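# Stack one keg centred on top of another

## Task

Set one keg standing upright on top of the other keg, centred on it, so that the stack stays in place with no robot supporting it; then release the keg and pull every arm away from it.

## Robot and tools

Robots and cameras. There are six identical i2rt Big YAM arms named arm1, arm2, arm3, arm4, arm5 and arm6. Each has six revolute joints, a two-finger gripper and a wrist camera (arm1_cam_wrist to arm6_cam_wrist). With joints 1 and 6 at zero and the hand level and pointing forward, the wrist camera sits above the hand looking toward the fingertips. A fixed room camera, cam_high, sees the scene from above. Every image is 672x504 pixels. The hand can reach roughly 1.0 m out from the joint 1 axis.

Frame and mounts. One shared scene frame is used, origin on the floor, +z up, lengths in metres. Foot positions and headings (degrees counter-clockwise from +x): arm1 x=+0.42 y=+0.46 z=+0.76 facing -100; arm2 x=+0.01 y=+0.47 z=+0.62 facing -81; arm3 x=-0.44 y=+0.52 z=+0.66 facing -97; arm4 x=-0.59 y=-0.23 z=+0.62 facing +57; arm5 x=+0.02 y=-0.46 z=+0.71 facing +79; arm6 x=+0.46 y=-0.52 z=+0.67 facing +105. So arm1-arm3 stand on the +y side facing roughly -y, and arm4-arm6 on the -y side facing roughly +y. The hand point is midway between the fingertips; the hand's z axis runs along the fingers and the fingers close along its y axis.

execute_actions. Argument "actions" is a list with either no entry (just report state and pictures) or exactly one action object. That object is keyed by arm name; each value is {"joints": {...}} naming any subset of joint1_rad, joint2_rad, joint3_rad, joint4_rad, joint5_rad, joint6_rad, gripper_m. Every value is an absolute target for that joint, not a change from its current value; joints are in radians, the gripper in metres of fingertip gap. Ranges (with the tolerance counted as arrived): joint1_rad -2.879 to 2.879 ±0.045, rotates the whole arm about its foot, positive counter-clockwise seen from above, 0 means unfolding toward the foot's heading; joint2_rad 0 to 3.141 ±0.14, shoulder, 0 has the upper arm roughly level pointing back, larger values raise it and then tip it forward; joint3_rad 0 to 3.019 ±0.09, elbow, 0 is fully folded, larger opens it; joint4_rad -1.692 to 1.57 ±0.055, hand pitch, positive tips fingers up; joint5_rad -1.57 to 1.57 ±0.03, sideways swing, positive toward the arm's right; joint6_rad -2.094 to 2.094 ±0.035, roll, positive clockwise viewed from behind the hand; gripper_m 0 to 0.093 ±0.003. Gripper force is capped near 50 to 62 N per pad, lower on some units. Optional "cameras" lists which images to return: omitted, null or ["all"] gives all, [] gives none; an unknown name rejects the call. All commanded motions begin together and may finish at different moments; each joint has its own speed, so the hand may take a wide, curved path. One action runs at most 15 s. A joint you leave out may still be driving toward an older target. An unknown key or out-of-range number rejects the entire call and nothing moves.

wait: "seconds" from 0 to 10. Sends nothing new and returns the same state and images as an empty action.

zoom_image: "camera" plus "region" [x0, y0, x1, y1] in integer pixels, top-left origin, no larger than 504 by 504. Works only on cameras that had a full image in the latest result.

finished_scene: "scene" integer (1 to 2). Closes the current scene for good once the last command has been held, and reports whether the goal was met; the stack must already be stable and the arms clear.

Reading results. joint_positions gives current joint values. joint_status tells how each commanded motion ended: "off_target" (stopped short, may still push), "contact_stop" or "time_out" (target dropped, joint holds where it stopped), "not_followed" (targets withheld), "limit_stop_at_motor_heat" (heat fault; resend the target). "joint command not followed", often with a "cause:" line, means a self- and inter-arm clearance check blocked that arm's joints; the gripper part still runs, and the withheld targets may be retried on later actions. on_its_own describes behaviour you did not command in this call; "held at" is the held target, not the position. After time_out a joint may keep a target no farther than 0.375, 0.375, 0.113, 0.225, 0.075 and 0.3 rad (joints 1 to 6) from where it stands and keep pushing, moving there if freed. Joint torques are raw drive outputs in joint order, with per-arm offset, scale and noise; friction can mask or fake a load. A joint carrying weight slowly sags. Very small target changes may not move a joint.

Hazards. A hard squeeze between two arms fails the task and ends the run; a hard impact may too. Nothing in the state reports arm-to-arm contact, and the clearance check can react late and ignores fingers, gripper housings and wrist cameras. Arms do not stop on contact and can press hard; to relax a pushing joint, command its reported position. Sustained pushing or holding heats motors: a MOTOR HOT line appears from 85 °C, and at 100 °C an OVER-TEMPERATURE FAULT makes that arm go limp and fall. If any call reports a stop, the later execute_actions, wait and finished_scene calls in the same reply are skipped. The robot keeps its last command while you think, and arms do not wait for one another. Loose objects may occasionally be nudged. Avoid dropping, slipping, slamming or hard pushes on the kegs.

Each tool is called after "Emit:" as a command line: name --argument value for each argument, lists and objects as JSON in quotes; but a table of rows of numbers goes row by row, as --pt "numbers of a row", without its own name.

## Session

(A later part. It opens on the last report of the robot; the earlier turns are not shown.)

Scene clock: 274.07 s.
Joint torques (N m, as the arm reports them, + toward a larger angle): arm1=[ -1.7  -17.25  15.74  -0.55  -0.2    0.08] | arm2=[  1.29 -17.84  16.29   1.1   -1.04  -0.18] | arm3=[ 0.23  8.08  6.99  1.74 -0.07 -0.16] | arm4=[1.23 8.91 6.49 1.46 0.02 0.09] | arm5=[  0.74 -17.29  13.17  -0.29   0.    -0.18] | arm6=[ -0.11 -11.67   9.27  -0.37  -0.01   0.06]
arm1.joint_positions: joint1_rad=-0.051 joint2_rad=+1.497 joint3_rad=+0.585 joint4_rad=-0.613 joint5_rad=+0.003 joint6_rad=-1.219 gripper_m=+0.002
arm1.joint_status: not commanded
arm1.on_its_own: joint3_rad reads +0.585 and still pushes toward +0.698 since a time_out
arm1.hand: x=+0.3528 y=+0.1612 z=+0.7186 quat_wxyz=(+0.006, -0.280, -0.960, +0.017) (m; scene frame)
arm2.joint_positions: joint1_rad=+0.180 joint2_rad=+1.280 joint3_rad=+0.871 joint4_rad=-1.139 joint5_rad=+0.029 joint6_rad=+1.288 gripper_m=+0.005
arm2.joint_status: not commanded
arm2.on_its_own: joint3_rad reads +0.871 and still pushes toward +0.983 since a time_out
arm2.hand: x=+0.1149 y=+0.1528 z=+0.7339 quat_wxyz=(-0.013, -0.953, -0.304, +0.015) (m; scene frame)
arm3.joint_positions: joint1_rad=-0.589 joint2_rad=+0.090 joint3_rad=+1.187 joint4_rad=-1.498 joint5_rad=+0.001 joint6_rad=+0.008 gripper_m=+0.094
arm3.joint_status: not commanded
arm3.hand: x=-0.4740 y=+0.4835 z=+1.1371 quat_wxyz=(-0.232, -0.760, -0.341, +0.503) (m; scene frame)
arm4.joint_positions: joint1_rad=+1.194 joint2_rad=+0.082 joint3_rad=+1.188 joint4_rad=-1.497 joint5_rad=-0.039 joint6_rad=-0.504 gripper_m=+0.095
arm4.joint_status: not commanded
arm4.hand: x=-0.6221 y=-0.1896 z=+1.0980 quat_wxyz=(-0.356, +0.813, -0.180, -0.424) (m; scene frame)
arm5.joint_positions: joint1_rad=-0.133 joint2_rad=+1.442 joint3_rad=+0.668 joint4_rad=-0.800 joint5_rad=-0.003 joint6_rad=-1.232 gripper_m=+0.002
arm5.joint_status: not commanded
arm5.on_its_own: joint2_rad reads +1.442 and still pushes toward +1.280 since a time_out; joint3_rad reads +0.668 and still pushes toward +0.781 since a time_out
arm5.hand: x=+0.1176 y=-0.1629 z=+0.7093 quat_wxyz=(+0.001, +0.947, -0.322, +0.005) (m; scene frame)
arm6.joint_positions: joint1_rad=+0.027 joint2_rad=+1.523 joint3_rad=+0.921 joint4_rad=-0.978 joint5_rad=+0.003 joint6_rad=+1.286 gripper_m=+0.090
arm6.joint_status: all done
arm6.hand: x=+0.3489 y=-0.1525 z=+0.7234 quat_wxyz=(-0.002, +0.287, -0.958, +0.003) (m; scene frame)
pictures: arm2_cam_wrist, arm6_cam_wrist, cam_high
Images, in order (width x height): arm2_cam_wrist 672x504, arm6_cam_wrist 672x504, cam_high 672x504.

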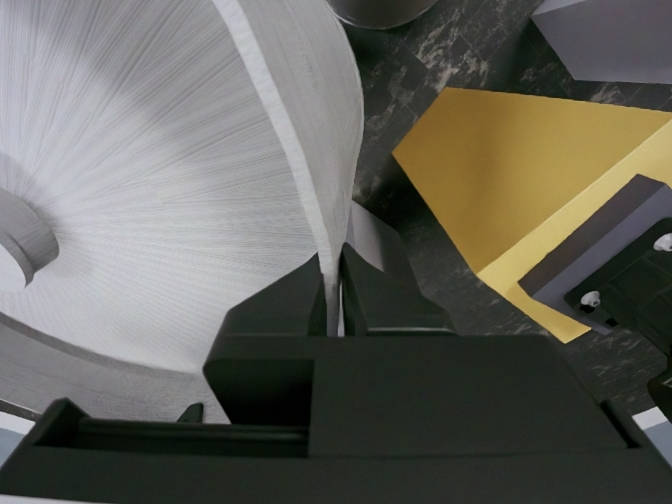

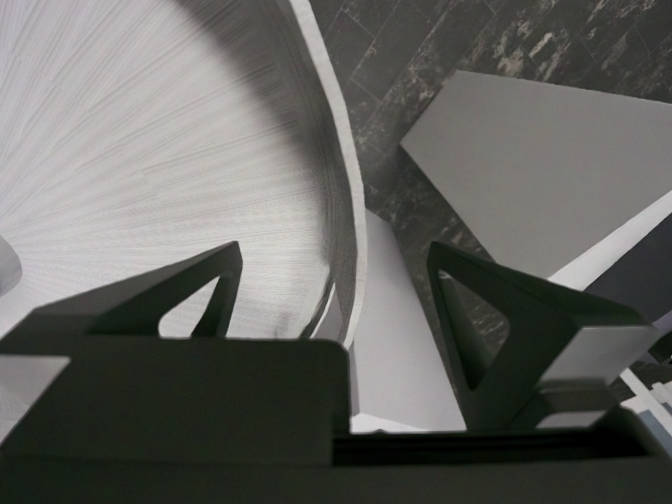

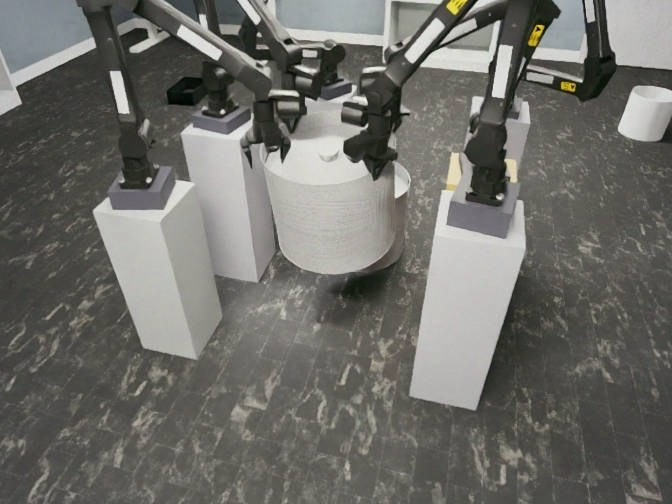

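Emit:
execute_actions --actions '[{"arm6":{"joints":{"joint1_rad":-0.05,"joint2_rad":1.585,"joint3_rad":0.885,"joint4_rad":-0.84,"joint6_rad":1.08}}}]' --cameras '["arm6_cam_wrist"]'

Emit:
execute_actions --actions '[{"arm6":{"joints":{"gripper_m":0}}}]' --cameras '["cam_high","arm6_cam_wrist"]'

Scene clock: 281.37 s.
Joint torques (N m, as the arm reports them, + toward a larger angle): arm1=[ -1.68 -17.27  15.74  -0.56  -0.23   0.09] | arm2=[  1.11 -17.65  16.24   1.14  -1.05  -0.17] | arm3=[-0.14  7.86  6.88  1.92 -0.01 -0.17] | arm4=[1.06 9.23 6.52 1.47 0.02 0.1 ] | arm5=[  0.94 -17.3   13.2   -0.39   0.03  -0.18] | arm6=[-0.98 -9.14  7.33  1.3   0.16  0.1 ]
arm1.joint_positions: joint1_rad=-0.051 joint2_rad=+1.497 joint3_rad=+0.585 joint4_rad=-0.613 joint5_rad=+0.004 joint6_rad=-1.219 gripper_m=+0.002
arm1.joint_status: not commanded
arm1.on_its_own: joint3_rad reads +0.585 and still pushes toward +0.698 since a time_out
arm1.hand: x=+0.3526 y=+0.1612 z=+0.7186 quat_wxyz=(+0.007, -0.280, -0.960, +0.017) (m; scene frame)
arm2.joint_positions: joint1_rad=+0.180 joint2_rad=+1.280 joint3_rad=+0.871 joint4_rad=-1.140 joint5_rad=+0.029 joint6_rad=+1.288 gripper_m=+0.005
arm2.joint_status: not commanded
arm2.on_its_own: joint3_rad reads +0.871 and still pushes toward +0.983 since a time_out
arm2.hand: x=+0.1148 y=+0.1530 z=+0.7340 quat_wxyz=(-0.012, -0.952, -0.304, +0.015) (m; scene frame)
arm3.joint_positions: joint1_rad=-0.589 joint2_rad=+0.090 joint3_rad=+1.187 joint4_rad=-1.498 joint5_rad=+0.001 joint6_rad=+0.008 gripper_m=+0.094
arm3.joint_status: not commanded
arm3.hand: x=-0.4740 y=+0.4835 z=+1.1371 quat_wxyz=(-0.232, -0.760, -0.341, +0.503) (m; scene frame)
arm4.joint_positions: joint1_rad=+1.194 joint2_rad=+0.082 joint3_rad=+1.188 joint4_rad=-1.497 joint5_rad=-0.039 joint6_rad=-0.504 gripper_m=+0.095
arm4.joint_status: not commanded
arm4.hand: x=-0.6221 y=-0.1896 z=+1.0980 quat_wxyz=(-0.356, +0.813, -0.180, -0.424) (m; scene frame)
arm5.joint_positions: joint1_rad=-0.133 joint2_rad=+1.443 joint3_rad=+0.667 joint4_rad=-0.797 joint5_rad=-0.004 joint6_rad=-1.232 gripper_m=+0.002
arm5.joint_status: not commanded
arm5.on_its_own: joint2_rad reads +1.443 and still pushes toward +1.280 since a time_out; joint3_rad reads +0.667 and still pushes toward +0.781 since a time_out
arm5.hand: x=+0.1176 y=-0.1626 z=+0.7089 quat_wxyz=(+0.000, +0.947, -0.322, +0.004) (m; scene frame)
arm6.joint_positions: joint1_rad=-0.052 joint2_rad=+1.574 joint3_rad=+0.878 joint4_rad=-0.859 joint5_rad=-0.001 joint6_rad=+1.096 gripper_m=+0.090
arm6.joint_status: all done
arm6.hand: x=+0.3767 y=-0.1414 z=+0.6919 quat_wxyz=(-0.001, +0.339, -0.941, -0.009) (m; scene frame)
pictures: arm6_cam_wrist
Images, in order (width x height): arm6_cam_wrist 672x504.

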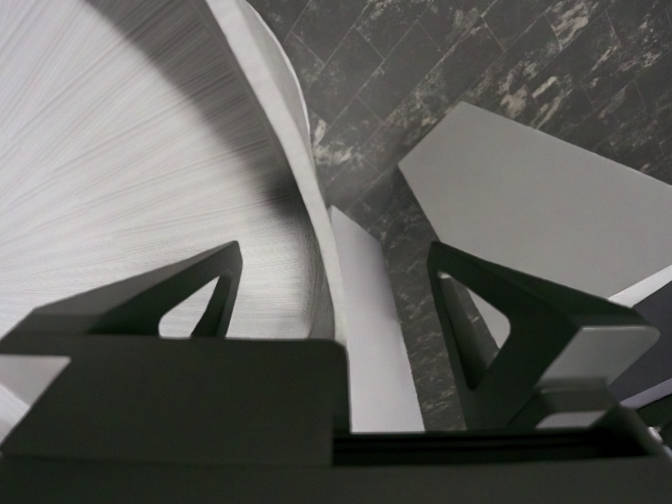

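Scene clock: 282.20 s.
Joint torques (N m, as the arm reports them, + toward a larger angle): arm1=[ -1.69 -17.04  15.73  -0.56  -0.31   0.09] | arm2=[  0.62 -17.94  16.41   1.42  -1.06  -0.13] | arm3=[ 0.06  8.25  7.11  1.8  -0.03 -0.14] | arm4=[1.09 9.16 6.48 1.44 0.01 0.09] | arm5=[  0.93 -17.28  13.3   -0.52   0.23  -0.19] | arm6=[-1.01 -9.1   7.48  0.82  0.5   0.3 ]
arm1.joint_positions: joint1_rad=-0.051 joint2_rad=+1.497 joint3_rad=+0.585 joint4_rad=-0.615 joint5_rad=+0.006 joint6_rad=-1.219 gripper_m=+0.002
arm1.joint_status: not commanded
arm1.on_its_own: joint3_rad reads +0.585 and still pushes toward +0.698 since a time_out
arm1.hand: x=+0.3524 y=+0.1618 z=+0.7185 quat_wxyz=(+0.008, -0.280, -0.960, +0.016) (m; scene frame)
arm2.joint_positions: joint1_rad=+0.180 joint2_rad=+1.280 joint3_rad=+0.871 joint4_rad=-1.142 joint5_rad=+0.029 joint6_rad=+1.288 gripper_m=+0.004
arm2.joint_status: not commanded
arm2.on_its_own: joint3_rad reads +0.871 and still pushes toward +0.983 since a time_out
arm2.hand: x=+0.1147 y=+0.1535 z=+0.7339 quat_wxyz=(-0.011, -0.952, -0.304, +0.015) (m; scene frame)
arm3.joint_positions: joint1_rad=-0.589 joint2_rad=+0.090 joint3_rad=+1.187 joint4_rad=-1.498 joint5_rad=+0.001 joint6_rad=+0.008 gripper_m=+0.094
arm3.joint_status: not commanded
arm3.hand: x=-0.4740 y=+0.4835 z=+1.1371 quat_wxyz=(-0.232, -0.760, -0.341, +0.503) (m; scene frame)
arm4.joint_positions: joint1_rad=+1.194 joint2_rad=+0.082 joint3_rad=+1.188 joint4_rad=-1.497 joint5_rad=-0.039 joint6_rad=-0.504 gripper_m=+0.095
arm4.joint_status: not commanded
arm4.hand: x=-0.6221 y=-0.1896 z=+1.0980 quat_wxyz=(-0.356, +0.813, -0.180, -0.424) (m; scene frame)
arm5.joint_positions: joint1_rad=-0.133 joint2_rad=+1.443 joint3_rad=+0.667 joint4_rad=-0.795 joint5_rad=-0.009 joint6_rad=-1.231 gripper_m=+0.002
arm5.joint_status: not commanded
arm5.on_its_own: joint2_rad reads +1.443 and still pushes toward +1.280 since a time_out; joint3_rad reads +0.667 and still pushes toward +0.781 since a time_out
arm5.hand: x=+0.1169 y=-0.1619 z=+0.7089 quat_wxyz=(-0.001, +0.946, -0.323, +0.002) (m; scene frame)
arm6.joint_positions: joint1_rad=-0.052 joint2_rad=+1.572 joint3_rad=+0.877 joint4_rad=-0.848 joint5_rad=-0.009 joint6_rad=+1.067 gripper_m=+0.004
arm6.joint_status: gripper_m off_target (ended at +0.004, target +0.000)
arm6.hand: x=+0.3749 y=-0.1393 z=+0.6923 quat_wxyz=(+0.002, +0.353, -0.936, -0.016) (m; scene frame)
pictures: arm6_cam_wrist, cam_high
Images, in order (width x height): arm6_cam_wrist 672x504, cam_high 672x504.

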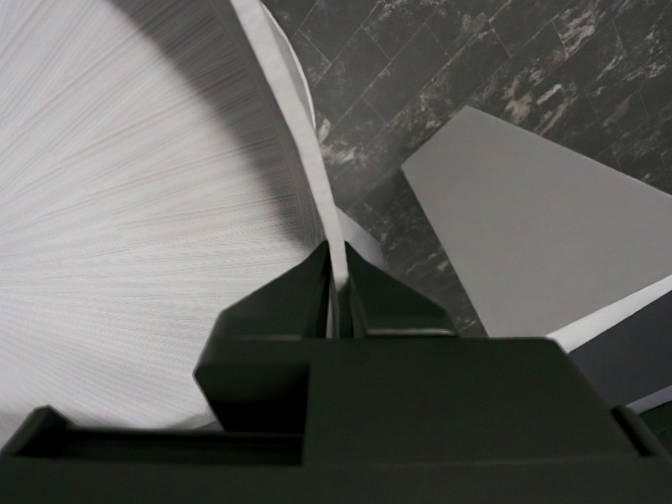

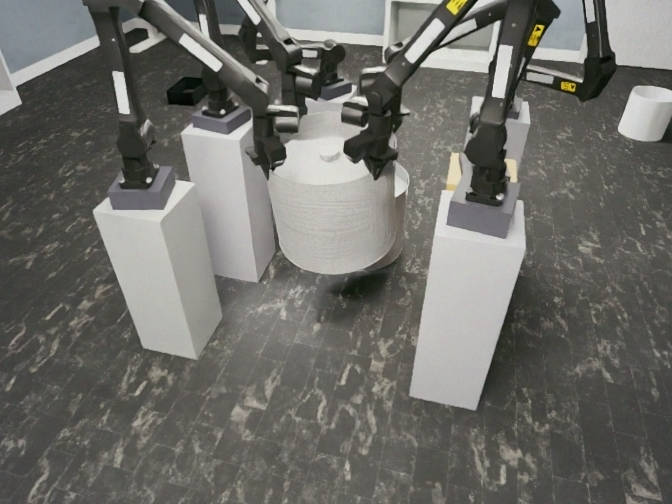

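Emit:
execute_actions --actions '[{"arm1":{"joints":{"joint1_rad":-0.288,"joint2_rad":1.45,"joint3_rad":0.77,"joint4_rad":-0.645,"joint6_rad":-1.46}},"arm2":{"joints":{"joint1_rad":-0.07,"joint2_rad":1.165,"joint3_rad":0.94,"joint4_rad":-1.13,"joint6_rad":1.04}},"arm5":{"joints":{"joint1_rad":0.125,"joint2_rad":1.24,"joint3_rad":0.78,"joint4_rad":-0.815,"joint6_rad":-0.985}},"arm6":{"joints":{"joint1_rad":0.138,"joint2_rad":1.47,"joint3_rad":1.09,"joint4_rad":-0.95,"joint6_rad":1.26}}}]' --cameras '["cam_high"]'

Scene clock: 295.83 s.
Joint torques (N m, as the arm reports them, + toward a larger angle): arm1=[ -1.74 -15.39  16.13   0.03   0.06  -0.12] | arm2=[  1.06 -17.4   15.81   1.14  -0.27  -0.19] | arm3=[ 0.35  8.28  6.97  1.82 -0.03 -0.15] | arm4=[1.13 9.21 6.52 1.46 0.01 0.1 ] | arm5=[  0.56 -14.28  13.59   2.12   0.15  -0.15] | arm6=[ -1.76 -17.1   16.59  -0.39   0.45   0.12]
arm1.joint_positions: joint1_rad=-0.288 joint2_rad=+1.524 joint3_rad=+0.659 joint4_rad=-0.640 joint5_rad=-0.005 joint6_rad=-1.444 gripper_m=+0.002
arm1.joint_status: joint3_rad time_out (moved +0.074 of +0.185); the others done
arm1.on_its_own: joint3_rad reads +0.659 and still pushes toward +0.770 since a time_out
arm1.hand: x=+0.2729 y=+0.1585 z=+0.7294 quat_wxyz=(+0.009, -0.286, -0.958, +0.027) (m; scene frame)
arm2.joint_positions: joint1_rad=-0.075 joint2_rad=+1.247 joint3_rad=+0.835 joint4_rad=-1.149 joint5_rad=+0.009 joint6_rad=+1.047 gripper_m=+0.002
arm2.joint_status: joint3_rad time_out (moved -0.036 of +0.069); the others done
arm2.on_its_own: joint3_rad reads +0.835 and still pushes toward +0.940 since a time_out
arm2.hand: x=+0.0337 y=+0.1532 z=+0.7314 quat_wxyz=(-0.005, -0.955, -0.298, +0.006) (m; scene frame)
arm3.joint_positions: joint1_rad=-0.589 joint2_rad=+0.090 joint3_rad=+1.187 joint4_rad=-1.498 joint5_rad=+0.001 joint6_rad=+0.008 gripper_m=+0.094
arm3.joint_status: not commanded
arm3.hand: x=-0.4740 y=+0.4835 z=+1.1371 quat_wxyz=(-0.232, -0.760, -0.341, +0.503) (m; scene frame)
arm4.joint_positions: joint1_rad=+1.194 joint2_rad=+0.082 joint3_rad=+1.188 joint4_rad=-1.497 joint5_rad=-0.039 joint6_rad=-0.504 gripper_m=+0.095
arm4.joint_status: not commanded
arm4.hand: x=-0.6221 y=-0.1896 z=+1.0980 quat_wxyz=(-0.356, +0.813, -0.180, -0.424) (m; scene frame)
arm5.joint_positions: joint1_rad=+0.128 joint2_rad=+1.363 joint3_rad=+0.646 joint4_rad=-0.858 joint5_rad=-0.007 joint6_rad=-0.965 gripper_m=+0.002
arm5.joint_status: joint3_rad time_out (moved -0.021 of +0.113); the others done
arm5.on_its_own: joint3_rad reads +0.646 and still pushes toward +0.760 since a time_out
arm5.hand: x=+0.0358 y=-0.1633 z=+0.7247 quat_wxyz=(+0.002, +0.946, -0.325, +0.004) (m; scene frame)
arm6.joint_positions: joint1_rad=+0.145 joint2_rad=+1.549 joint3_rad=+0.962 joint4_rad=-0.927 joint5_rad=-0.008 joint6_rad=+1.268 gripper_m=+0.001
arm6.joint_status: joint3_rad time_out (moved +0.085 of +0.213); the others done
arm6.on_its_own: joint3_rad reads +0.962 and still pushes toward +1.074 since a time_out; gripper_m moved -0.003 to your old target +0.000
arm6.hand: x=+0.2929 y=-0.1423 z=+0.7271 quat_wxyz=(+0.005, +0.351, -0.936, -0.029) (m; scene frame)
pictures: cam_high
Images, in order (width x height): cam_high 672x504.

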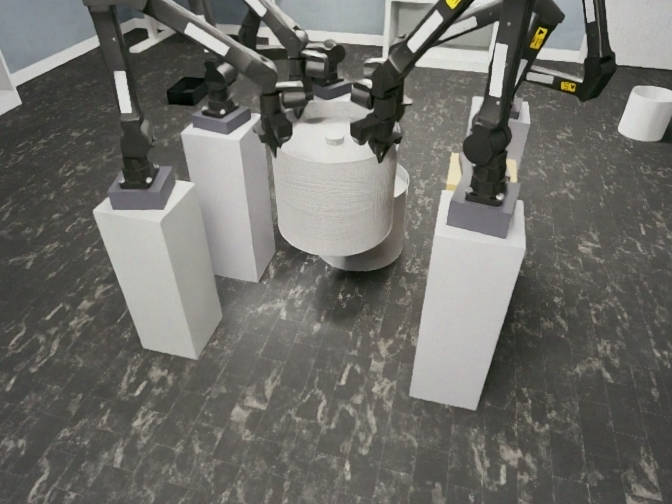

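Emit:
execute_actions --actions '[{"arm1":{"joints":{"joint1_rad":-0.475,"joint2_rad":1.56,"joint3_rad":0.89,"joint4_rad":-0.69,"joint6_rad":-1.65}},"arm2":{"joints":{"joint1_rad":-0.325,"joint2_rad":1.175,"joint3_rad":0.94,"joint4_rad":-1.13,"joint6_rad":0.79}},"arm5":{"joints":{"joint1_rad":0.4,"joint2_rad":1.255,"joint3_rad":0.78,"joint4_rad":-0.815,"joint6_rad":-0.71}},"arm6":{"joints":{"joint1_rad":0.3,"joint2_rad":1.56,"joint3_rad":1.19,"joint4_rad":-0.99,"joint6_rad":1.42}}}]' --cameras '[]'

Scene clock: 305.73 s.
Joint torques (N m, as the arm reports them, + toward a larger angle): arm1=[ -1.44 -17.88  15.02  -0.46   0.26  -0.09] | arm2=[  1.86 -17.74  15.93   0.52  -0.3   -0.09] | arm3=[ 0.    8.    7.07  1.88 -0.04 -0.17] | arm4=[1.04 9.23 6.5  1.47 0.02 0.09] | arm5=[  1.15 -14.24  13.41   1.03   0.29  -0.11] | arm6=[ -2.34 -19.37  16.44  -1.08   0.39   0.05]
arm1.joint_positions: joint1_rad=-0.481 joint2_rad=+1.642 joint3_rad=+0.792 joint4_rad=-0.676 joint5_rad=-0.011 joint6_rad=-1.637 gripper_m=+0.002
arm1.joint_status: joint3_rad time_out (moved +0.133 of +0.231); the others done
arm1.on_its_own: joint3_rad reads +0.792 and still pushes toward +0.890 since a time_out
arm1.hand: x=+0.1920 y=+0.1565 z=+0.7255 quat_wxyz=(+0.009, -0.286, -0.958, +0.017) (m; scene frame)
arm2.joint_positions: joint1_rad=-0.331 joint2_rad=+1.263 joint3_rad=+0.832 joint4_rad=-1.127 joint5_rad=+0.010 joint6_rad=+0.790 gripper_m=+0.002
arm2.joint_status: joint3_rad time_out (moved -0.002 of +0.105); the others done
arm2.on_its_own: joint3_rad reads +0.832 and still pushes toward +0.940 since a time_out
arm2.hand: x=-0.0482 y=+0.1533 z=+0.7258 quat_wxyz=(-0.005, -0.955, -0.298, +0.008) (m; scene frame)
arm3.joint_positions: joint1_rad=-0.589 joint2_rad=+0.090 joint3_rad=+1.187 joint4_rad=-1.498 joint5_rad=+0.001 joint6_rad=+0.008 gripper_m=+0.094
arm3.joint_status: not commanded
arm3.hand: x=-0.4740 y=+0.4835 z=+1.1371 quat_wxyz=(-0.232, -0.760, -0.341, +0.503) (m; scene frame)
arm4.joint_positions: joint1_rad=+1.194 joint2_rad=+0.082 joint3_rad=+1.188 joint4_rad=-1.497 joint5_rad=-0.039 joint6_rad=-0.504 gripper_m=+0.095
arm4.joint_status: not commanded
arm4.hand: x=-0.6221 y=-0.1896 z=+1.0980 quat_wxyz=(-0.356, +0.813, -0.180, -0.424) (m; scene frame)
arm5.joint_positions: joint1_rad=+0.398 joint2_rad=+1.377 joint3_rad=+0.646 joint4_rad=-0.830 joint5_rad=-0.009 joint6_rad=-0.695 gripper_m=+0.002
arm5.joint_status: joint3_rad time_out (moved +0.000 of +0.134); the others done
arm5.on_its_own: joint3_rad reads +0.646 and still pushes toward +0.759 since a time_out
arm5.hand: x=-0.0453 y=-0.1647 z=+0.7199 quat_wxyz=(-0.003, +0.946, -0.325, +0.000) (m; scene frame)
arm6.joint_positions: joint1_rad=+0.313 joint2_rad=+1.652 joint3_rad=+1.079 joint4_rad=-0.955 joint5_rad=-0.006 joint6_rad=+1.436 gripper_m=+0.001
arm6.joint_status: joint3_rad time_out (moved +0.117 of +0.228); the others done
arm6.on_its_own: joint3_rad reads +1.079 and still pushes toward +1.190 since a time_out
arm6.hand: x=+0.2111 y=-0.1433 z=+0.7233 quat_wxyz=(+0.007, +0.351, -0.936, -0.022) (m; scene frame)
pictures: none
No camera images: the call's "cameras" was empty. Leave "cameras" out to get every camera's image.

Emit:
execute_actions --actions '[{"arm1":{"joints":{"joint1_rad":-0.62,"joint2_rad":1.655,"joint3_rad":1.055,"joint4_rad":-0.76,"joint6_rad":-1.795}},"arm2":{"joints":{"joint1_rad":-0.555,"joint2_rad":1.235,"joint3_rad":1.0,"joint4_rad":-1.135,"joint6_rad":0.56}},"arm5":{"joints":{"joint1_rad":0.645,"joint2_rad":1.305,"joint3_rad":0.85,"joint4_rad":-0.83,"joint6_rad":-0.46}},"arm6":{"joints":{"joint1_rad":0.44,"joint2_rad":1.655,"joint3_rad":1.34,"joint4_rad":-1.05,"joint6_rad":1.56}}}]' --cameras '[]'

Scene clock: 319.43 s.
Joint torques (N m, as the arm reports them, + toward a larger angle): arm1=[ -1.73 -20.98  15.51  -0.73   0.37  -0.16] | arm2=[  1.28 -17.96  16.08  -0.1   -0.28  -0.22] | arm3=[-0.41  8.41  7.05  1.86 -0.05 -0.15] | arm4=[1.11 9.13 6.5  1.46 0.02 0.1 ] | arm5=[  1.77 -15.69  13.4    0.34   0.35  -0.06] | arm6=[ -2.15 -21.83  16.28  -1.27   0.21   0.04]
arm1.joint_positions: joint1_rad=-0.622 joint2_rad=+1.748 joint3_rad=+0.956 joint4_rad=-0.741 joint5_rad=-0.014 joint6_rad=-1.775 gripper_m=+0.002
arm1.joint_status: joint3_rad time_out (moved +0.164 of +0.263); the others done
arm1.on_its_own: joint3_rad reads +0.956 and still pushes toward +1.055 since a time_out
arm1.hand: x=+0.1140 y=+0.1537 z=+0.7287 quat_wxyz=(+0.009, -0.288, -0.958, +0.014) (m; scene frame)
arm2.joint_positions: joint1_rad=-0.560 joint2_rad=+1.322 joint3_rad=+0.883 joint4_rad=-1.115 joint5_rad=+0.008 joint6_rad=+0.566 gripper_m=+0.002
arm2.joint_status: joint3_rad time_out (moved +0.051 of +0.168); the others done
arm2.on_its_own: joint3_rad reads +0.883 and still pushes toward +0.996 since a time_out
arm2.hand: x=-0.1269 y=+0.1542 z=+0.7254 quat_wxyz=(-0.005, -0.955, -0.296, +0.009) (m; scene frame)
arm3.joint_positions: joint1_rad=-0.589 joint2_rad=+0.090 joint3_rad=+1.187 joint4_rad=-1.498 joint5_rad=+0.001 joint6_rad=+0.008 gripper_m=+0.094
arm3.joint_status: not commanded
arm3.hand: x=-0.4740 y=+0.4835 z=+1.1371 quat_wxyz=(-0.232, -0.760, -0.341, +0.503) (m; scene frame)
arm4.joint_positions: joint1_rad=+1.194 joint2_rad=+0.082 joint3_rad=+1.188 joint4_rad=-1.497 joint5_rad=-0.039 joint6_rad=-0.504 gripper_m=+0.095
arm4.joint_status: not commanded
arm4.hand: x=-0.6221 y=-0.1896 z=+1.0980 quat_wxyz=(-0.356, +0.813, -0.180, -0.424) (m; scene frame)
arm5.joint_positions: joint1_rad=+0.637 joint2_rad=+1.436 joint3_rad=+0.711 joint4_rad=-0.829 joint5_rad=-0.011 joint6_rad=-0.452 gripper_m=+0.002
arm5.joint_status: joint3_rad time_out (moved +0.065 of +0.204); the others done
arm5.on_its_own: joint3_rad reads +0.711 and still pushes toward +0.824 since a time_out
arm5.hand: x=-0.1247 y=-0.1653 z=+0.7203 quat_wxyz=(-0.003, +0.945, -0.327, -0.003) (m; scene frame)
arm6.joint_positions: joint1_rad=+0.451 joint2_rad=+1.756 joint3_rad=+1.234 joint4_rad=-1.011 joint5_rad=-0.002 joint6_rad=+1.577 gripper_m=+0.001
arm6.joint_status: joint3_rad time_out (moved +0.155 of +0.261); the others done
arm6.on_its_own: joint3_rad reads +1.234 and still pushes toward +1.340 since a time_out
arm6.hand: x=+0.1314 y=-0.1452 z=+0.7277 quat_wxyz=(+0.007, +0.349, -0.937, -0.019) (m; scene frame)
pictures: none
No camera images: the call's "cameras" was empty. Leave "cameras" out to get every camera's image.

Emit:
execute_actions --actions '[{"arm1":{"joints":{"joint1_rad":-0.73,"joint2_rad":1.77,"joint3_rad":1.235,"joint4_rad":-0.83,"joint6_rad":-1.9}},"arm2":{"joints":{"joint1_rad":-0.75,"joint2_rad":1.325,"joint3_rad":1.1,"joint4_rad":-1.13,"joint6_rad":0.37}},"arm5":{"joints":{"joint1_rad":0.845,"joint2_rad":1.39,"joint3_rad":0.965,"joint4_rad":-0.84,"joint6_rad":-0.25}},"arm6":{"joints":{"joint1_rad":0.555,"joint2_rad":1.77,"joint3_rad":1.51,"joint4_rad":-1.11,"joint6_rad":1.68}}}]' --cameras '["cam_high"]'

Scene clock: 335.70 s.
Joint torques (N m, as the arm reports them, + toward a larger angle): arm1=[ -1.97 -23.86  15.45  -1.04   0.26  -0.21] | arm2=[  1.9  -21.66  16.27  -0.09  -0.23  -0.26] | arm3=[-0.1   8.04  7.02  1.89 -0.03 -0.19] | arm4=[1.04 9.24 6.48 1.5  0.03 0.09] | arm5=[  2.21 -17.98  13.4    0.26   0.34   0.01] | arm6=[ -1.8  -24.32  15.82  -1.53   0.2    0.08]
arm1.joint_positions: joint1_rad=-0.727 joint2_rad=+1.870 joint3_rad=+1.143 joint4_rad=-0.805 joint5_rad=-0.010 joint6_rad=-1.875 gripper_m=+0.002
arm1.joint_status: joint3_rad time_out (moved +0.186 of +0.279); the others done
arm1.on_its_own: joint3_rad reads +1.143 and still pushes toward +1.235 since a time_out
arm1.hand: x=+0.0364 y=+0.1500 z=+0.7282 quat_wxyz=(+0.013, -0.289, -0.957, +0.013) (m; scene frame)
arm2.joint_positions: joint1_rad=-0.750 joint2_rad=+1.426 joint3_rad=+0.979 joint4_rad=-1.110 joint5_rad=+0.005 joint6_rad=+0.381 gripper_m=+0.002
arm2.joint_status: joint3_rad time_out (moved +0.096 of +0.217); the others done
arm2.on_its_own: joint3_rad reads +0.979 and still pushes toward +1.092 since a time_out
arm2.hand: x=-0.2049 y=+0.1541 z=+0.7233 quat_wxyz=(-0.003, -0.956, -0.294, +0.008) (m; scene frame)
arm3.joint_positions: joint1_rad=-0.589 joint2_rad=+0.090 joint3_rad=+1.187 joint4_rad=-1.498 joint5_rad=+0.001 joint6_rad=+0.008 gripper_m=+0.094
arm3.joint_status: not commanded
arm3.hand: x=-0.4740 y=+0.4835 z=+1.1371 quat_wxyz=(-0.232, -0.760, -0.341, +0.503) (m; scene frame)
arm4.joint_positions: joint1_rad=+1.194 joint2_rad=+0.082 joint3_rad=+1.188 joint4_rad=-1.497 joint5_rad=-0.039 joint6_rad=-0.504 gripper_m=+0.095
arm4.joint_status: not commanded
arm4.hand: x=-0.6221 y=-0.1896 z=+1.0980 quat_wxyz=(-0.356, +0.813, -0.180, -0.424) (m; scene frame)
arm5.joint_positions: joint1_rad=+0.833 joint2_rad=+1.538 joint3_rad=+0.821 joint4_rad=-0.837 joint5_rad=-0.010 joint6_rad=-0.250 gripper_m=+0.002
arm5.joint_status: joint2_rad time_out (moved +0.102 of -0.046); joint3_rad time_out (moved +0.110 of +0.254); the others done
arm5.on_its_own: joint2_rad reads +1.538 and still pushes toward +1.390 since a time_out; joint3_rad reads +0.821 and still pushes toward +0.933 since a time_out
arm5.hand: x=-0.2040 y=-0.1664 z=+0.7178 quat_wxyz=(-0.002, +0.944, -0.330, -0.003) (m; scene frame)
arm6.joint_positions: joint1_rad=+0.563 joint2_rad=+1.878 joint3_rad=+1.413 joint4_rad=-1.064 joint5_rad=-0.002 joint6_rad=+1.693 gripper_m=+0.001
arm6.joint_status: joint3_rad time_out (moved +0.179 of +0.276); the others done
arm6.on_its_own: joint3_rad reads +1.413 and still pushes toward +1.510 since a time_out
arm6.hand: x=+0.0517 y=-0.1478 z=+0.7274 quat_wxyz=(+0.010, +0.347, -0.937, -0.019) (m; scene frame)
pictures: cam_high
Images, in order (width x height): cam_high 672x504.

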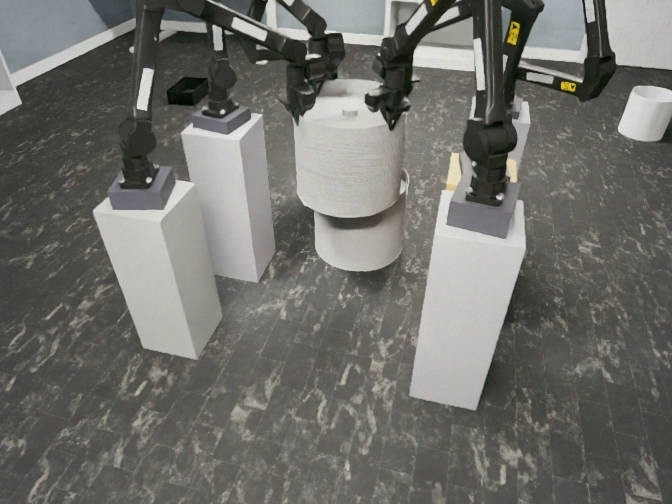

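Emit:
execute_actions --actions '[{"arm1":{"joints":{"joint1_rad":-0.815,"joint2_rad":1.9,"joint3_rad":1.45,"joint4_rad":-0.92,"joint6_rad":-1.98}},"arm2":{"joints":{"joint1_rad":-0.905,"joint2_rad":1.43,"joint3_rad":1.24,"joint4_rad":-1.145,"joint6_rad":0.22}},"arm5":{"joints":{"joint1_rad":1.0,"joint2_rad":1.485,"joint3_rad":1.12,"joint4_rad":-0.875,"joint6_rad":-0.09}},"arm6":{"joints":{"joint1_rad":0.645,"joint2_rad":1.91,"joint3_rad":1.73,"joint4_rad":-1.2,"joint6_rad":1.77}}}]' --cameras '[]'

Scene clock: 349.87 s.
Joint torques (N m, as the arm reports them, + toward a larger angle): arm1=[ -2.36 -26.49  15.97  -1.37   0.25  -0.21] | arm2=[  0.23 -26.38  16.17  -0.31  -0.07  -0.26] | arm3=[-0.09  7.99  6.88  1.74 -0.05 -0.22] | arm4=[1.04 9.14 6.52 1.48 0.01 0.1 ] | arm5=[  2.61 -21.28  13.6    0.09   0.34   0.07] | arm6=[ -1.71 -26.43  15.95  -1.88   0.21   0.09]
arm1.joint_positions: joint1_rad=-0.810 joint2_rad=+2.003 joint3_rad=+1.359 joint4_rad=-0.889 joint5_rad=-0.010 joint6_rad=-1.955 gripper_m=+0.002
arm1.joint_status: joint3_rad time_out (moved +0.215 of +0.307); the others done
arm1.on_its_own: joint3_rad reads +1.359 and still pushes toward +1.450 since a time_out
arm1.hand: x=-0.0405 y=+0.1472 z=+0.7269 quat_wxyz=(+0.014, -0.291, -0.957, +0.012) (m; scene frame)
arm2.joint_positions: joint1_rad=-0.900 joint2_rad=+1.551 joint3_rad=+1.111 joint4_rad=-1.121 joint5_rad=+0.002 joint6_rad=+0.233 gripper_m=+0.002
arm2.joint_status: joint3_rad time_out (moved +0.131 of +0.261); the others done
arm2.on_its_own: joint3_rad reads +1.111 and still pushes toward +1.223 since a time_out
arm2.hand: x=-0.2818 y=+0.1544 z=+0.7212 quat_wxyz=(-0.002, -0.956, -0.293, +0.005) (m; scene frame)
arm3.joint_positions: joint1_rad=-0.589 joint2_rad=+0.090 joint3_rad=+1.187 joint4_rad=-1.498 joint5_rad=+0.001 joint6_rad=+0.008 gripper_m=+0.094
arm3.joint_status: not commanded
arm3.hand: x=-0.4740 y=+0.4835 z=+1.1371 quat_wxyz=(-0.232, -0.760, -0.341, +0.503) (m; scene frame)
arm4.joint_positions: joint1_rad=+1.194 joint2_rad=+0.082 joint3_rad=+1.188 joint4_rad=-1.497 joint5_rad=-0.039 joint6_rad=-0.504 gripper_m=+0.095
arm4.joint_status: not commanded
arm4.hand: x=-0.6221 y=-0.1896 z=+1.0980 quat_wxyz=(-0.356, +0.813, -0.180, -0.424) (m; scene frame)
arm5.joint_positions: joint1_rad=+0.983 joint2_rad=+1.655 joint3_rad=+0.968 joint4_rad=-0.867 joint5_rad=-0.010 joint6_rad=-0.097 gripper_m=+0.002
arm5.joint_status: joint2_rad time_out (moved +0.117 of -0.053); joint3_rad time_out (moved +0.147 of +0.299); the others done
arm5.on_its_own: joint2_rad reads +1.655 and still pushes toward +1.485 since a time_out; joint3_rad reads +0.968 and still pushes toward +1.080 since a time_out
arm5.hand: x=-0.2820 y=-0.1672 z=+0.7165 quat_wxyz=(+0.000, +0.943, -0.332, -0.003) (m; scene frame)
arm6.joint_positions: joint1_rad=+0.651 joint2_rad=+2.018 joint3_rad=+1.634 joint4_rad=-1.147 joint5_rad=-0.002 joint6_rad=+1.781 gripper_m=+0.001
arm6.joint_status: joint3_rad time_out (moved +0.222 of +0.317); the others done
arm6.on_its_own: joint3_rad reads +1.634 and still pushes toward +1.730 since a time_out
arm6.hand: x=-0.0259 y=-0.1502 z=+0.7272 quat_wxyz=(+0.011, +0.347, -0.938, -0.017) (m; scene frame)
pictures: none
No camera images: the call's "cameras" was empty. Leave "cameras" out to get every camera's image.

Emit:
execute_actions --actions '[{"arm1":{"joints":{"joint1_rad":-0.88,"joint2_rad":2.04,"joint3_rad":1.655,"joint4_rad":-1.0,"joint6_rad":-2.04}},"arm2":{"joints":{"joint1_rad":-1.015,"joint2_rad":1.555,"joint3_rad":1.37,"joint4_rad":-1.15,"joint6_rad":0.11}},"arm5":{"joints":{"joint1_rad":1.105,"joint2_rad":1.6,"joint3_rad":1.27,"joint4_rad":-0.9,"joint6_rad":0.015}},"arm6":{"joints":{"joint1_rad":0.71,"joint2_rad":2.075,"joint3_rad":1.97,"joint4_rad":-1.29,"joint6_rad":1.835}}}]'

Scene clock: 359.93 s.
Joint torques (N m, as the arm reports them, + toward a larger angle): arm1=[ -2.7  -29.3   16.39  -1.98   0.32  -0.21] | arm2=[ -0.33 -29.82  16.16  -0.38   0.13  -0.35] | arm3=[-0.76  7.81  7.04  1.77 -0.06 -0.21] | arm4=[1.06 9.11 6.5  1.48 0.01 0.1 ] | arm5=[  3.59 -24.76  13.54  -0.55   0.36   0.19] | arm6=[ -0.95 -28.23  16.81  -2.14   0.09   0.19]
arm1.joint_positions: joint1_rad=-0.869 joint2_rad=+2.150 joint3_rad=+1.562 joint4_rad=-0.957 joint5_rad=-0.012 joint6_rad=-2.016 gripper_m=+0.002
arm1.joint_status: joint3_rad time_out (moved +0.204 of +0.296); the others done
arm1.on_its_own: joint3_rad reads +1.562 and still pushes toward +1.655 since a time_out
arm1.hand: x=-0.1042 y=+0.1476 z=+0.7094 quat_wxyz=(+0.011, -0.290, -0.957, +0.008) (m; scene frame)
arm2.joint_positions: joint1_rad=-1.005 joint2_rad=+1.691 joint3_rad=+1.230 joint4_rad=-1.124 joint5_rad=-0.004 joint6_rad=+0.127 gripper_m=+0.002
arm2.joint_status: joint3_rad time_out (moved +0.120 of +0.259); the others done
arm2.on_its_own: joint3_rad reads +1.230 and still pushes toward +1.343 since a time_out
arm2.hand: x=-0.3451 y=+0.1575 z=+0.7017 quat_wxyz=(+0.000, -0.956, -0.293, -0.007) (m; scene frame)
arm3.joint_positions: joint1_rad=-0.589 joint2_rad=+0.090 joint3_rad=+1.187 joint4_rad=-1.498 joint5_rad=+0.001 joint6_rad=+0.008 gripper_m=+0.094
arm3.joint_status: not commanded
arm3.hand: x=-0.4740 y=+0.4835 z=+1.1371 quat_wxyz=(-0.232, -0.760, -0.341, +0.503) (m; scene frame)
arm4.joint_positions: joint1_rad=+1.194 joint2_rad=+0.082 joint3_rad=+1.188 joint4_rad=-1.497 joint5_rad=-0.039 joint6_rad=-0.504 gripper_m=+0.095
arm4.joint_status: not commanded
arm4.hand: x=-0.6221 y=-0.1896 z=+1.0980 quat_wxyz=(-0.356, +0.813, -0.180, -0.424) (m; scene frame)
arm5.joint_positions: joint1_rad=+1.074 joint2_rad=+1.796 joint3_rad=+1.109 joint4_rad=-0.878 joint5_rad=-0.010 joint6_rad=-0.005 gripper_m=+0.002
arm5.joint_status: joint2_rad time_out (moved +0.141 of -0.055); joint3_rad time_out (moved +0.141 of +0.302); the others done
arm5.on_its_own: joint2_rad reads +1.796 and still pushes toward +1.600 since a time_out; joint3_rad reads +1.109 and still pushes toward +1.222 since a time_out
arm5.hand: x=-0.3453 y=-0.1654 z=+0.6981 quat_wxyz=(+0.003, +0.943, -0.332, +0.002) (m; scene frame)
arm6.joint_positions: joint1_rad=+0.708 joint2_rad=+2.181 joint3_rad=+1.866 joint4_rad=-1.232 joint5_rad=+0.001 joint6_rad=+1.835 gripper_m=+0.001
arm6.joint_status: joint3_rad time_out (moved +0.232 of +0.336); joint4_rad time_out (moved -0.085 of -0.143); the others done
arm6.on_its_own: joint3_rad reads +1.866 and still pushes toward +1.970 since a time_out; joint4_rad reads -1.232 and still pushes toward -1.290 since a time_out
arm6.hand: x=-0.0894 y=-0.1482 z=+0.7112 quat_wxyz=(+0.006, +0.349, -0.937, -0.011) (m; scene frame)
pictures: arm1_cam_wrist, arm2_cam_wrist, arm3_cam_wrist, arm4_cam_wrist, arm5_cam_wrist, arm6_cam_wrist, cam_high
Images, in order (width x height): arm1_cam_wrist 672x504, arm2_cam_wrist 672x504, arm3_cam_wrist 672x504, arm4_cam_wrist 672x504, arm5_cam_wrist 672x504, arm6_cam_wrist 672x504, cam_high 672x504.

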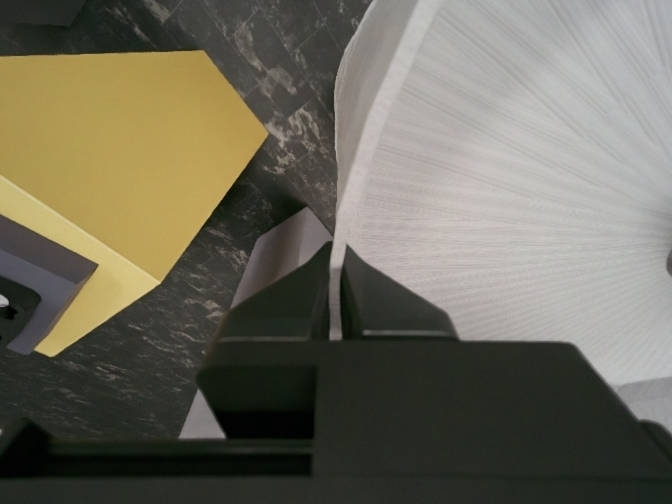

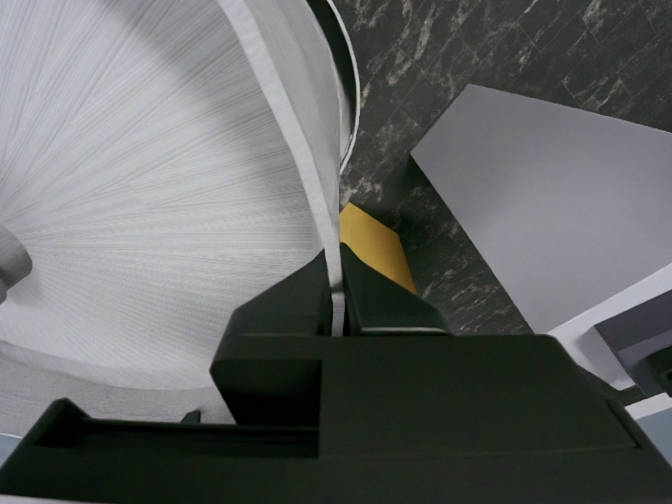

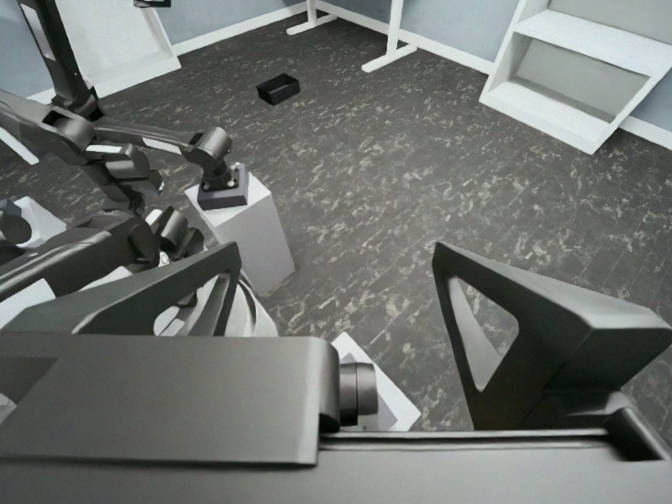

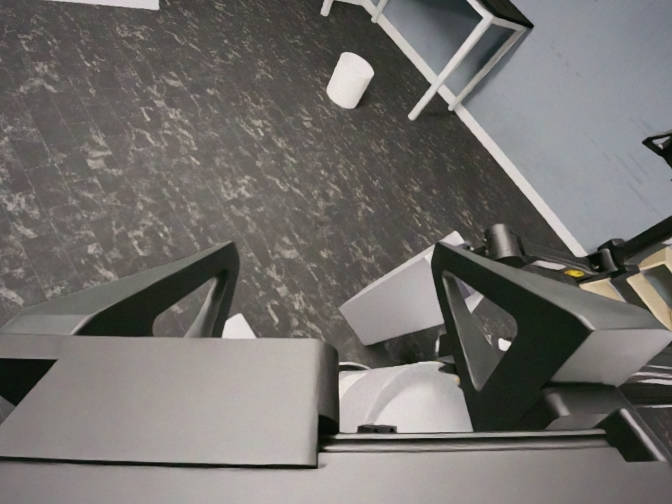

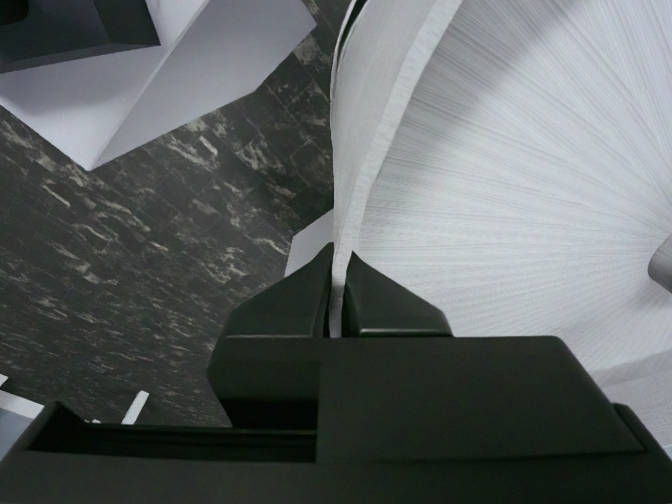

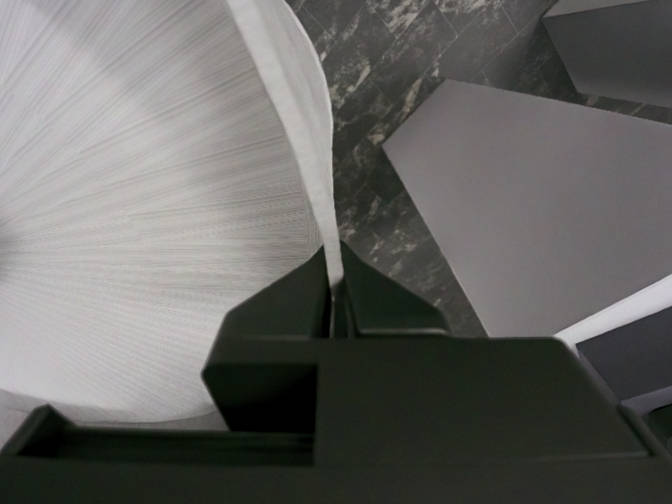

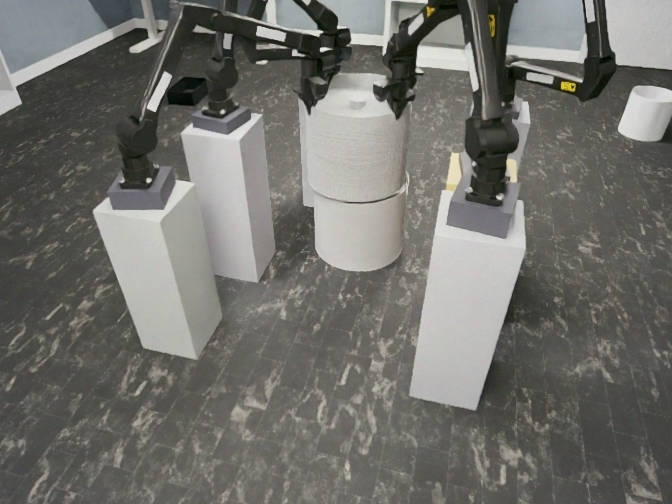

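Emit:
execute_actions --actions '[{"arm1":{"joints":{"joint1_rad":-0.92,"joint2_rad":2.08,"joint3_rad":1.68,"joint4_rad":-0.99,"joint6_rad":-2.07}},"arm2":{"joints":{"joint1_rad":-1.065,"joint2_rad":1.56,"joint3_rad":1.38,"joint6_rad":0.065}},"arm5":{"joints":{"joint1_rad":1.095,"joint2_rad":1.64,"joint3_rad":1.335,"joint4_rad":-0.91,"joint6_rad":0.0}},"arm6":{"joints":{"joint1_rad":0.7,"joint2_rad":2.155,"joint3_rad":2.065,"joint4_rad":-1.31,"joint6_rad":1.83}}}]' --cameras '["arm1_cam_wrist","arm2_cam_wrist","arm5_cam_wrist","arm6_cam_wrist"]'

Scene clock: 372.53 s.
Joint torques (N m, as the arm reports them, + toward a larger angle): arm1=[ -3.28 -27.21  17.15  -1.41   0.38  -0.2 ] | arm2=[ -0.11 -30.45  16.02  -0.5    0.01  -0.37] | arm3=[-0.42  8.2   6.91  1.79 -0.03 -0.18] | arm4=[1.14 9.29 6.49 1.45 0.02 0.1 ] | arm5=[  3.23 -25.47  13.64  -0.8    0.27   0.09] | arm6=[ -1.29 -26.98  17.31  -1.56   0.     0.15]
arm1.joint_positions: joint1_rad=-0.901 joint2_rad=+2.163 joint3_rad=+1.578 joint4_rad=-0.958 joint5_rad=-0.014 joint6_rad=-2.046 gripper_m=+0.002
arm1.joint_status: joint3_rad time_out (moved +0.016 of +0.118); the others done
arm1.on_its_own: joint3_rad reads +1.578 and still pushes toward +1.680 since a time_out
arm1.hand: x=-0.1177 y=+0.1618 z=+0.7070 quat_wxyz=(+0.011, -0.291, -0.957, +0.009) (m; scene frame)
arm2.joint_positions: joint1_rad=-1.046 joint2_rad=+1.695 joint3_rad=+1.230 joint4_rad=-1.124 joint5_rad=+0.000 joint6_rad=+0.087 gripper_m=+0.002
arm2.joint_status: joint3_rad time_out (moved +0.000 of +0.150); the others done
arm2.on_its_own: joint3_rad reads +1.230 and still pushes toward +1.342 since a time_out
arm2.hand: x=-0.3577 y=+0.1728 z=+0.7000 quat_wxyz=(+0.002, -0.956, -0.293, -0.008) (m; scene frame)
arm3.joint_positions: joint1_rad=-0.589 joint2_rad=+0.090 joint3_rad=+1.187 joint4_rad=-1.498 joint5_rad=+0.001 joint6_rad=+0.008 gripper_m=+0.094
arm3.joint_status: not commanded
arm3.hand: x=-0.4740 y=+0.4835 z=+1.1371 quat_wxyz=(-0.232, -0.760, -0.341, +0.503) (m; scene frame)
arm4.joint_positions: joint1_rad=+1.194 joint2_rad=+0.082 joint3_rad=+1.188 joint4_rad=-1.497 joint5_rad=-0.039 joint6_rad=-0.504 gripper_m=+0.095
arm4.joint_status: not commanded
arm4.hand: x=-0.6221 y=-0.1896 z=+1.0980 quat_wxyz=(-0.356, +0.813, -0.180, -0.424) (m; scene frame)
arm5.joint_positions: joint1_rad=+1.069 joint2_rad=+1.836 joint3_rad=+1.163 joint4_rad=-0.883 joint5_rad=-0.008 joint6_rad=-0.009 gripper_m=+0.002
arm5.joint_status: joint2_rad time_out (moved +0.040 of -0.156); joint3_rad time_out (moved +0.054 of +0.226); the others done
arm5.on_its_own: joint2_rad reads +1.836 and still pushes toward +1.640 since a time_out; joint3_rad reads +1.163 and still pushes toward +1.275 since a time_out
arm5.hand: x=-0.3588 y=-0.1507 z=+0.6960 quat_wxyz=(+0.000, +0.943, -0.332, -0.002) (m; scene frame)
arm6.joint_positions: joint1_rad=+0.702 joint2_rad=+2.237 joint3_rad=+1.957 joint4_rad=-1.265 joint5_rad=+0.003 joint6_rad=+1.834 gripper_m=+0.001
arm6.joint_status: joint3_rad time_out (moved +0.090 of +0.199); the others done
arm6.on_its_own: joint3_rad reads +1.957 and still pushes toward +2.065 since a time_out
arm6.hand: x=-0.1026 y=-0.1339 z=+0.7083 quat_wxyz=(+0.006, +0.346, -0.938, -0.012) (m; scene frame)
pictures: arm1_cam_wrist, arm2_cam_wrist, arm5_cam_wrist, arm6_cam_wrist
Images, in order (width x height): arm1_cam_wrist 672x504, arm2_cam_wrist 672x504, arm5_cam_wrist 672x504, arm6_cam_wrist 672x504.

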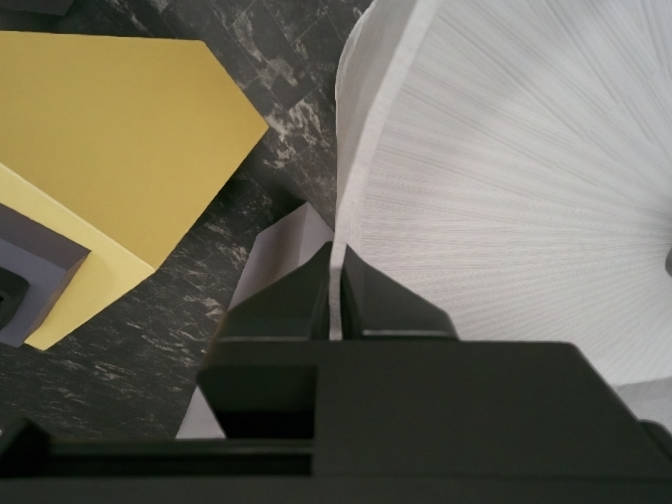

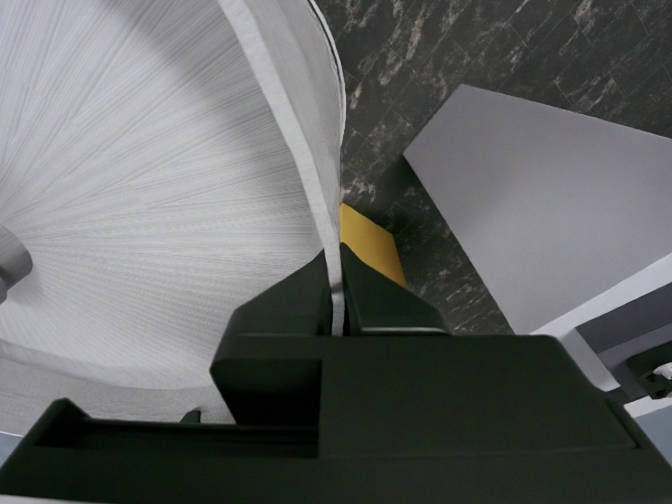

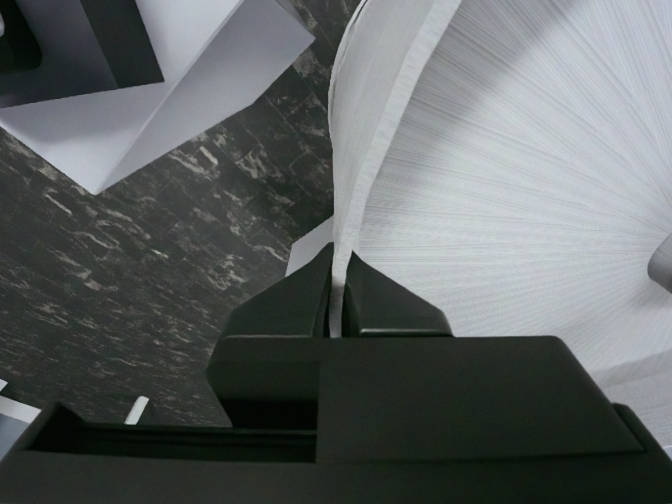

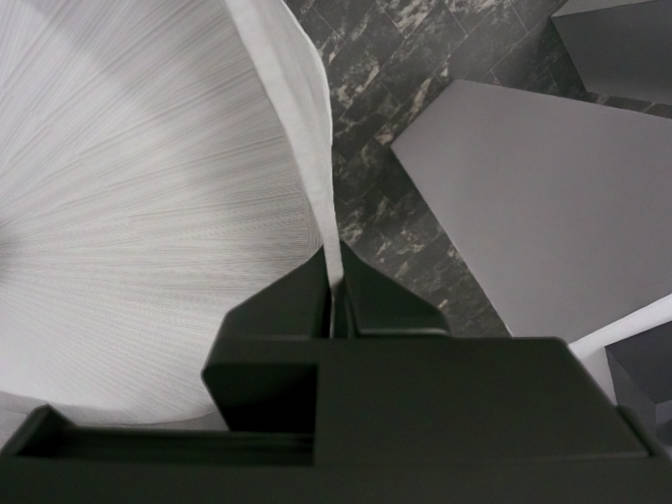

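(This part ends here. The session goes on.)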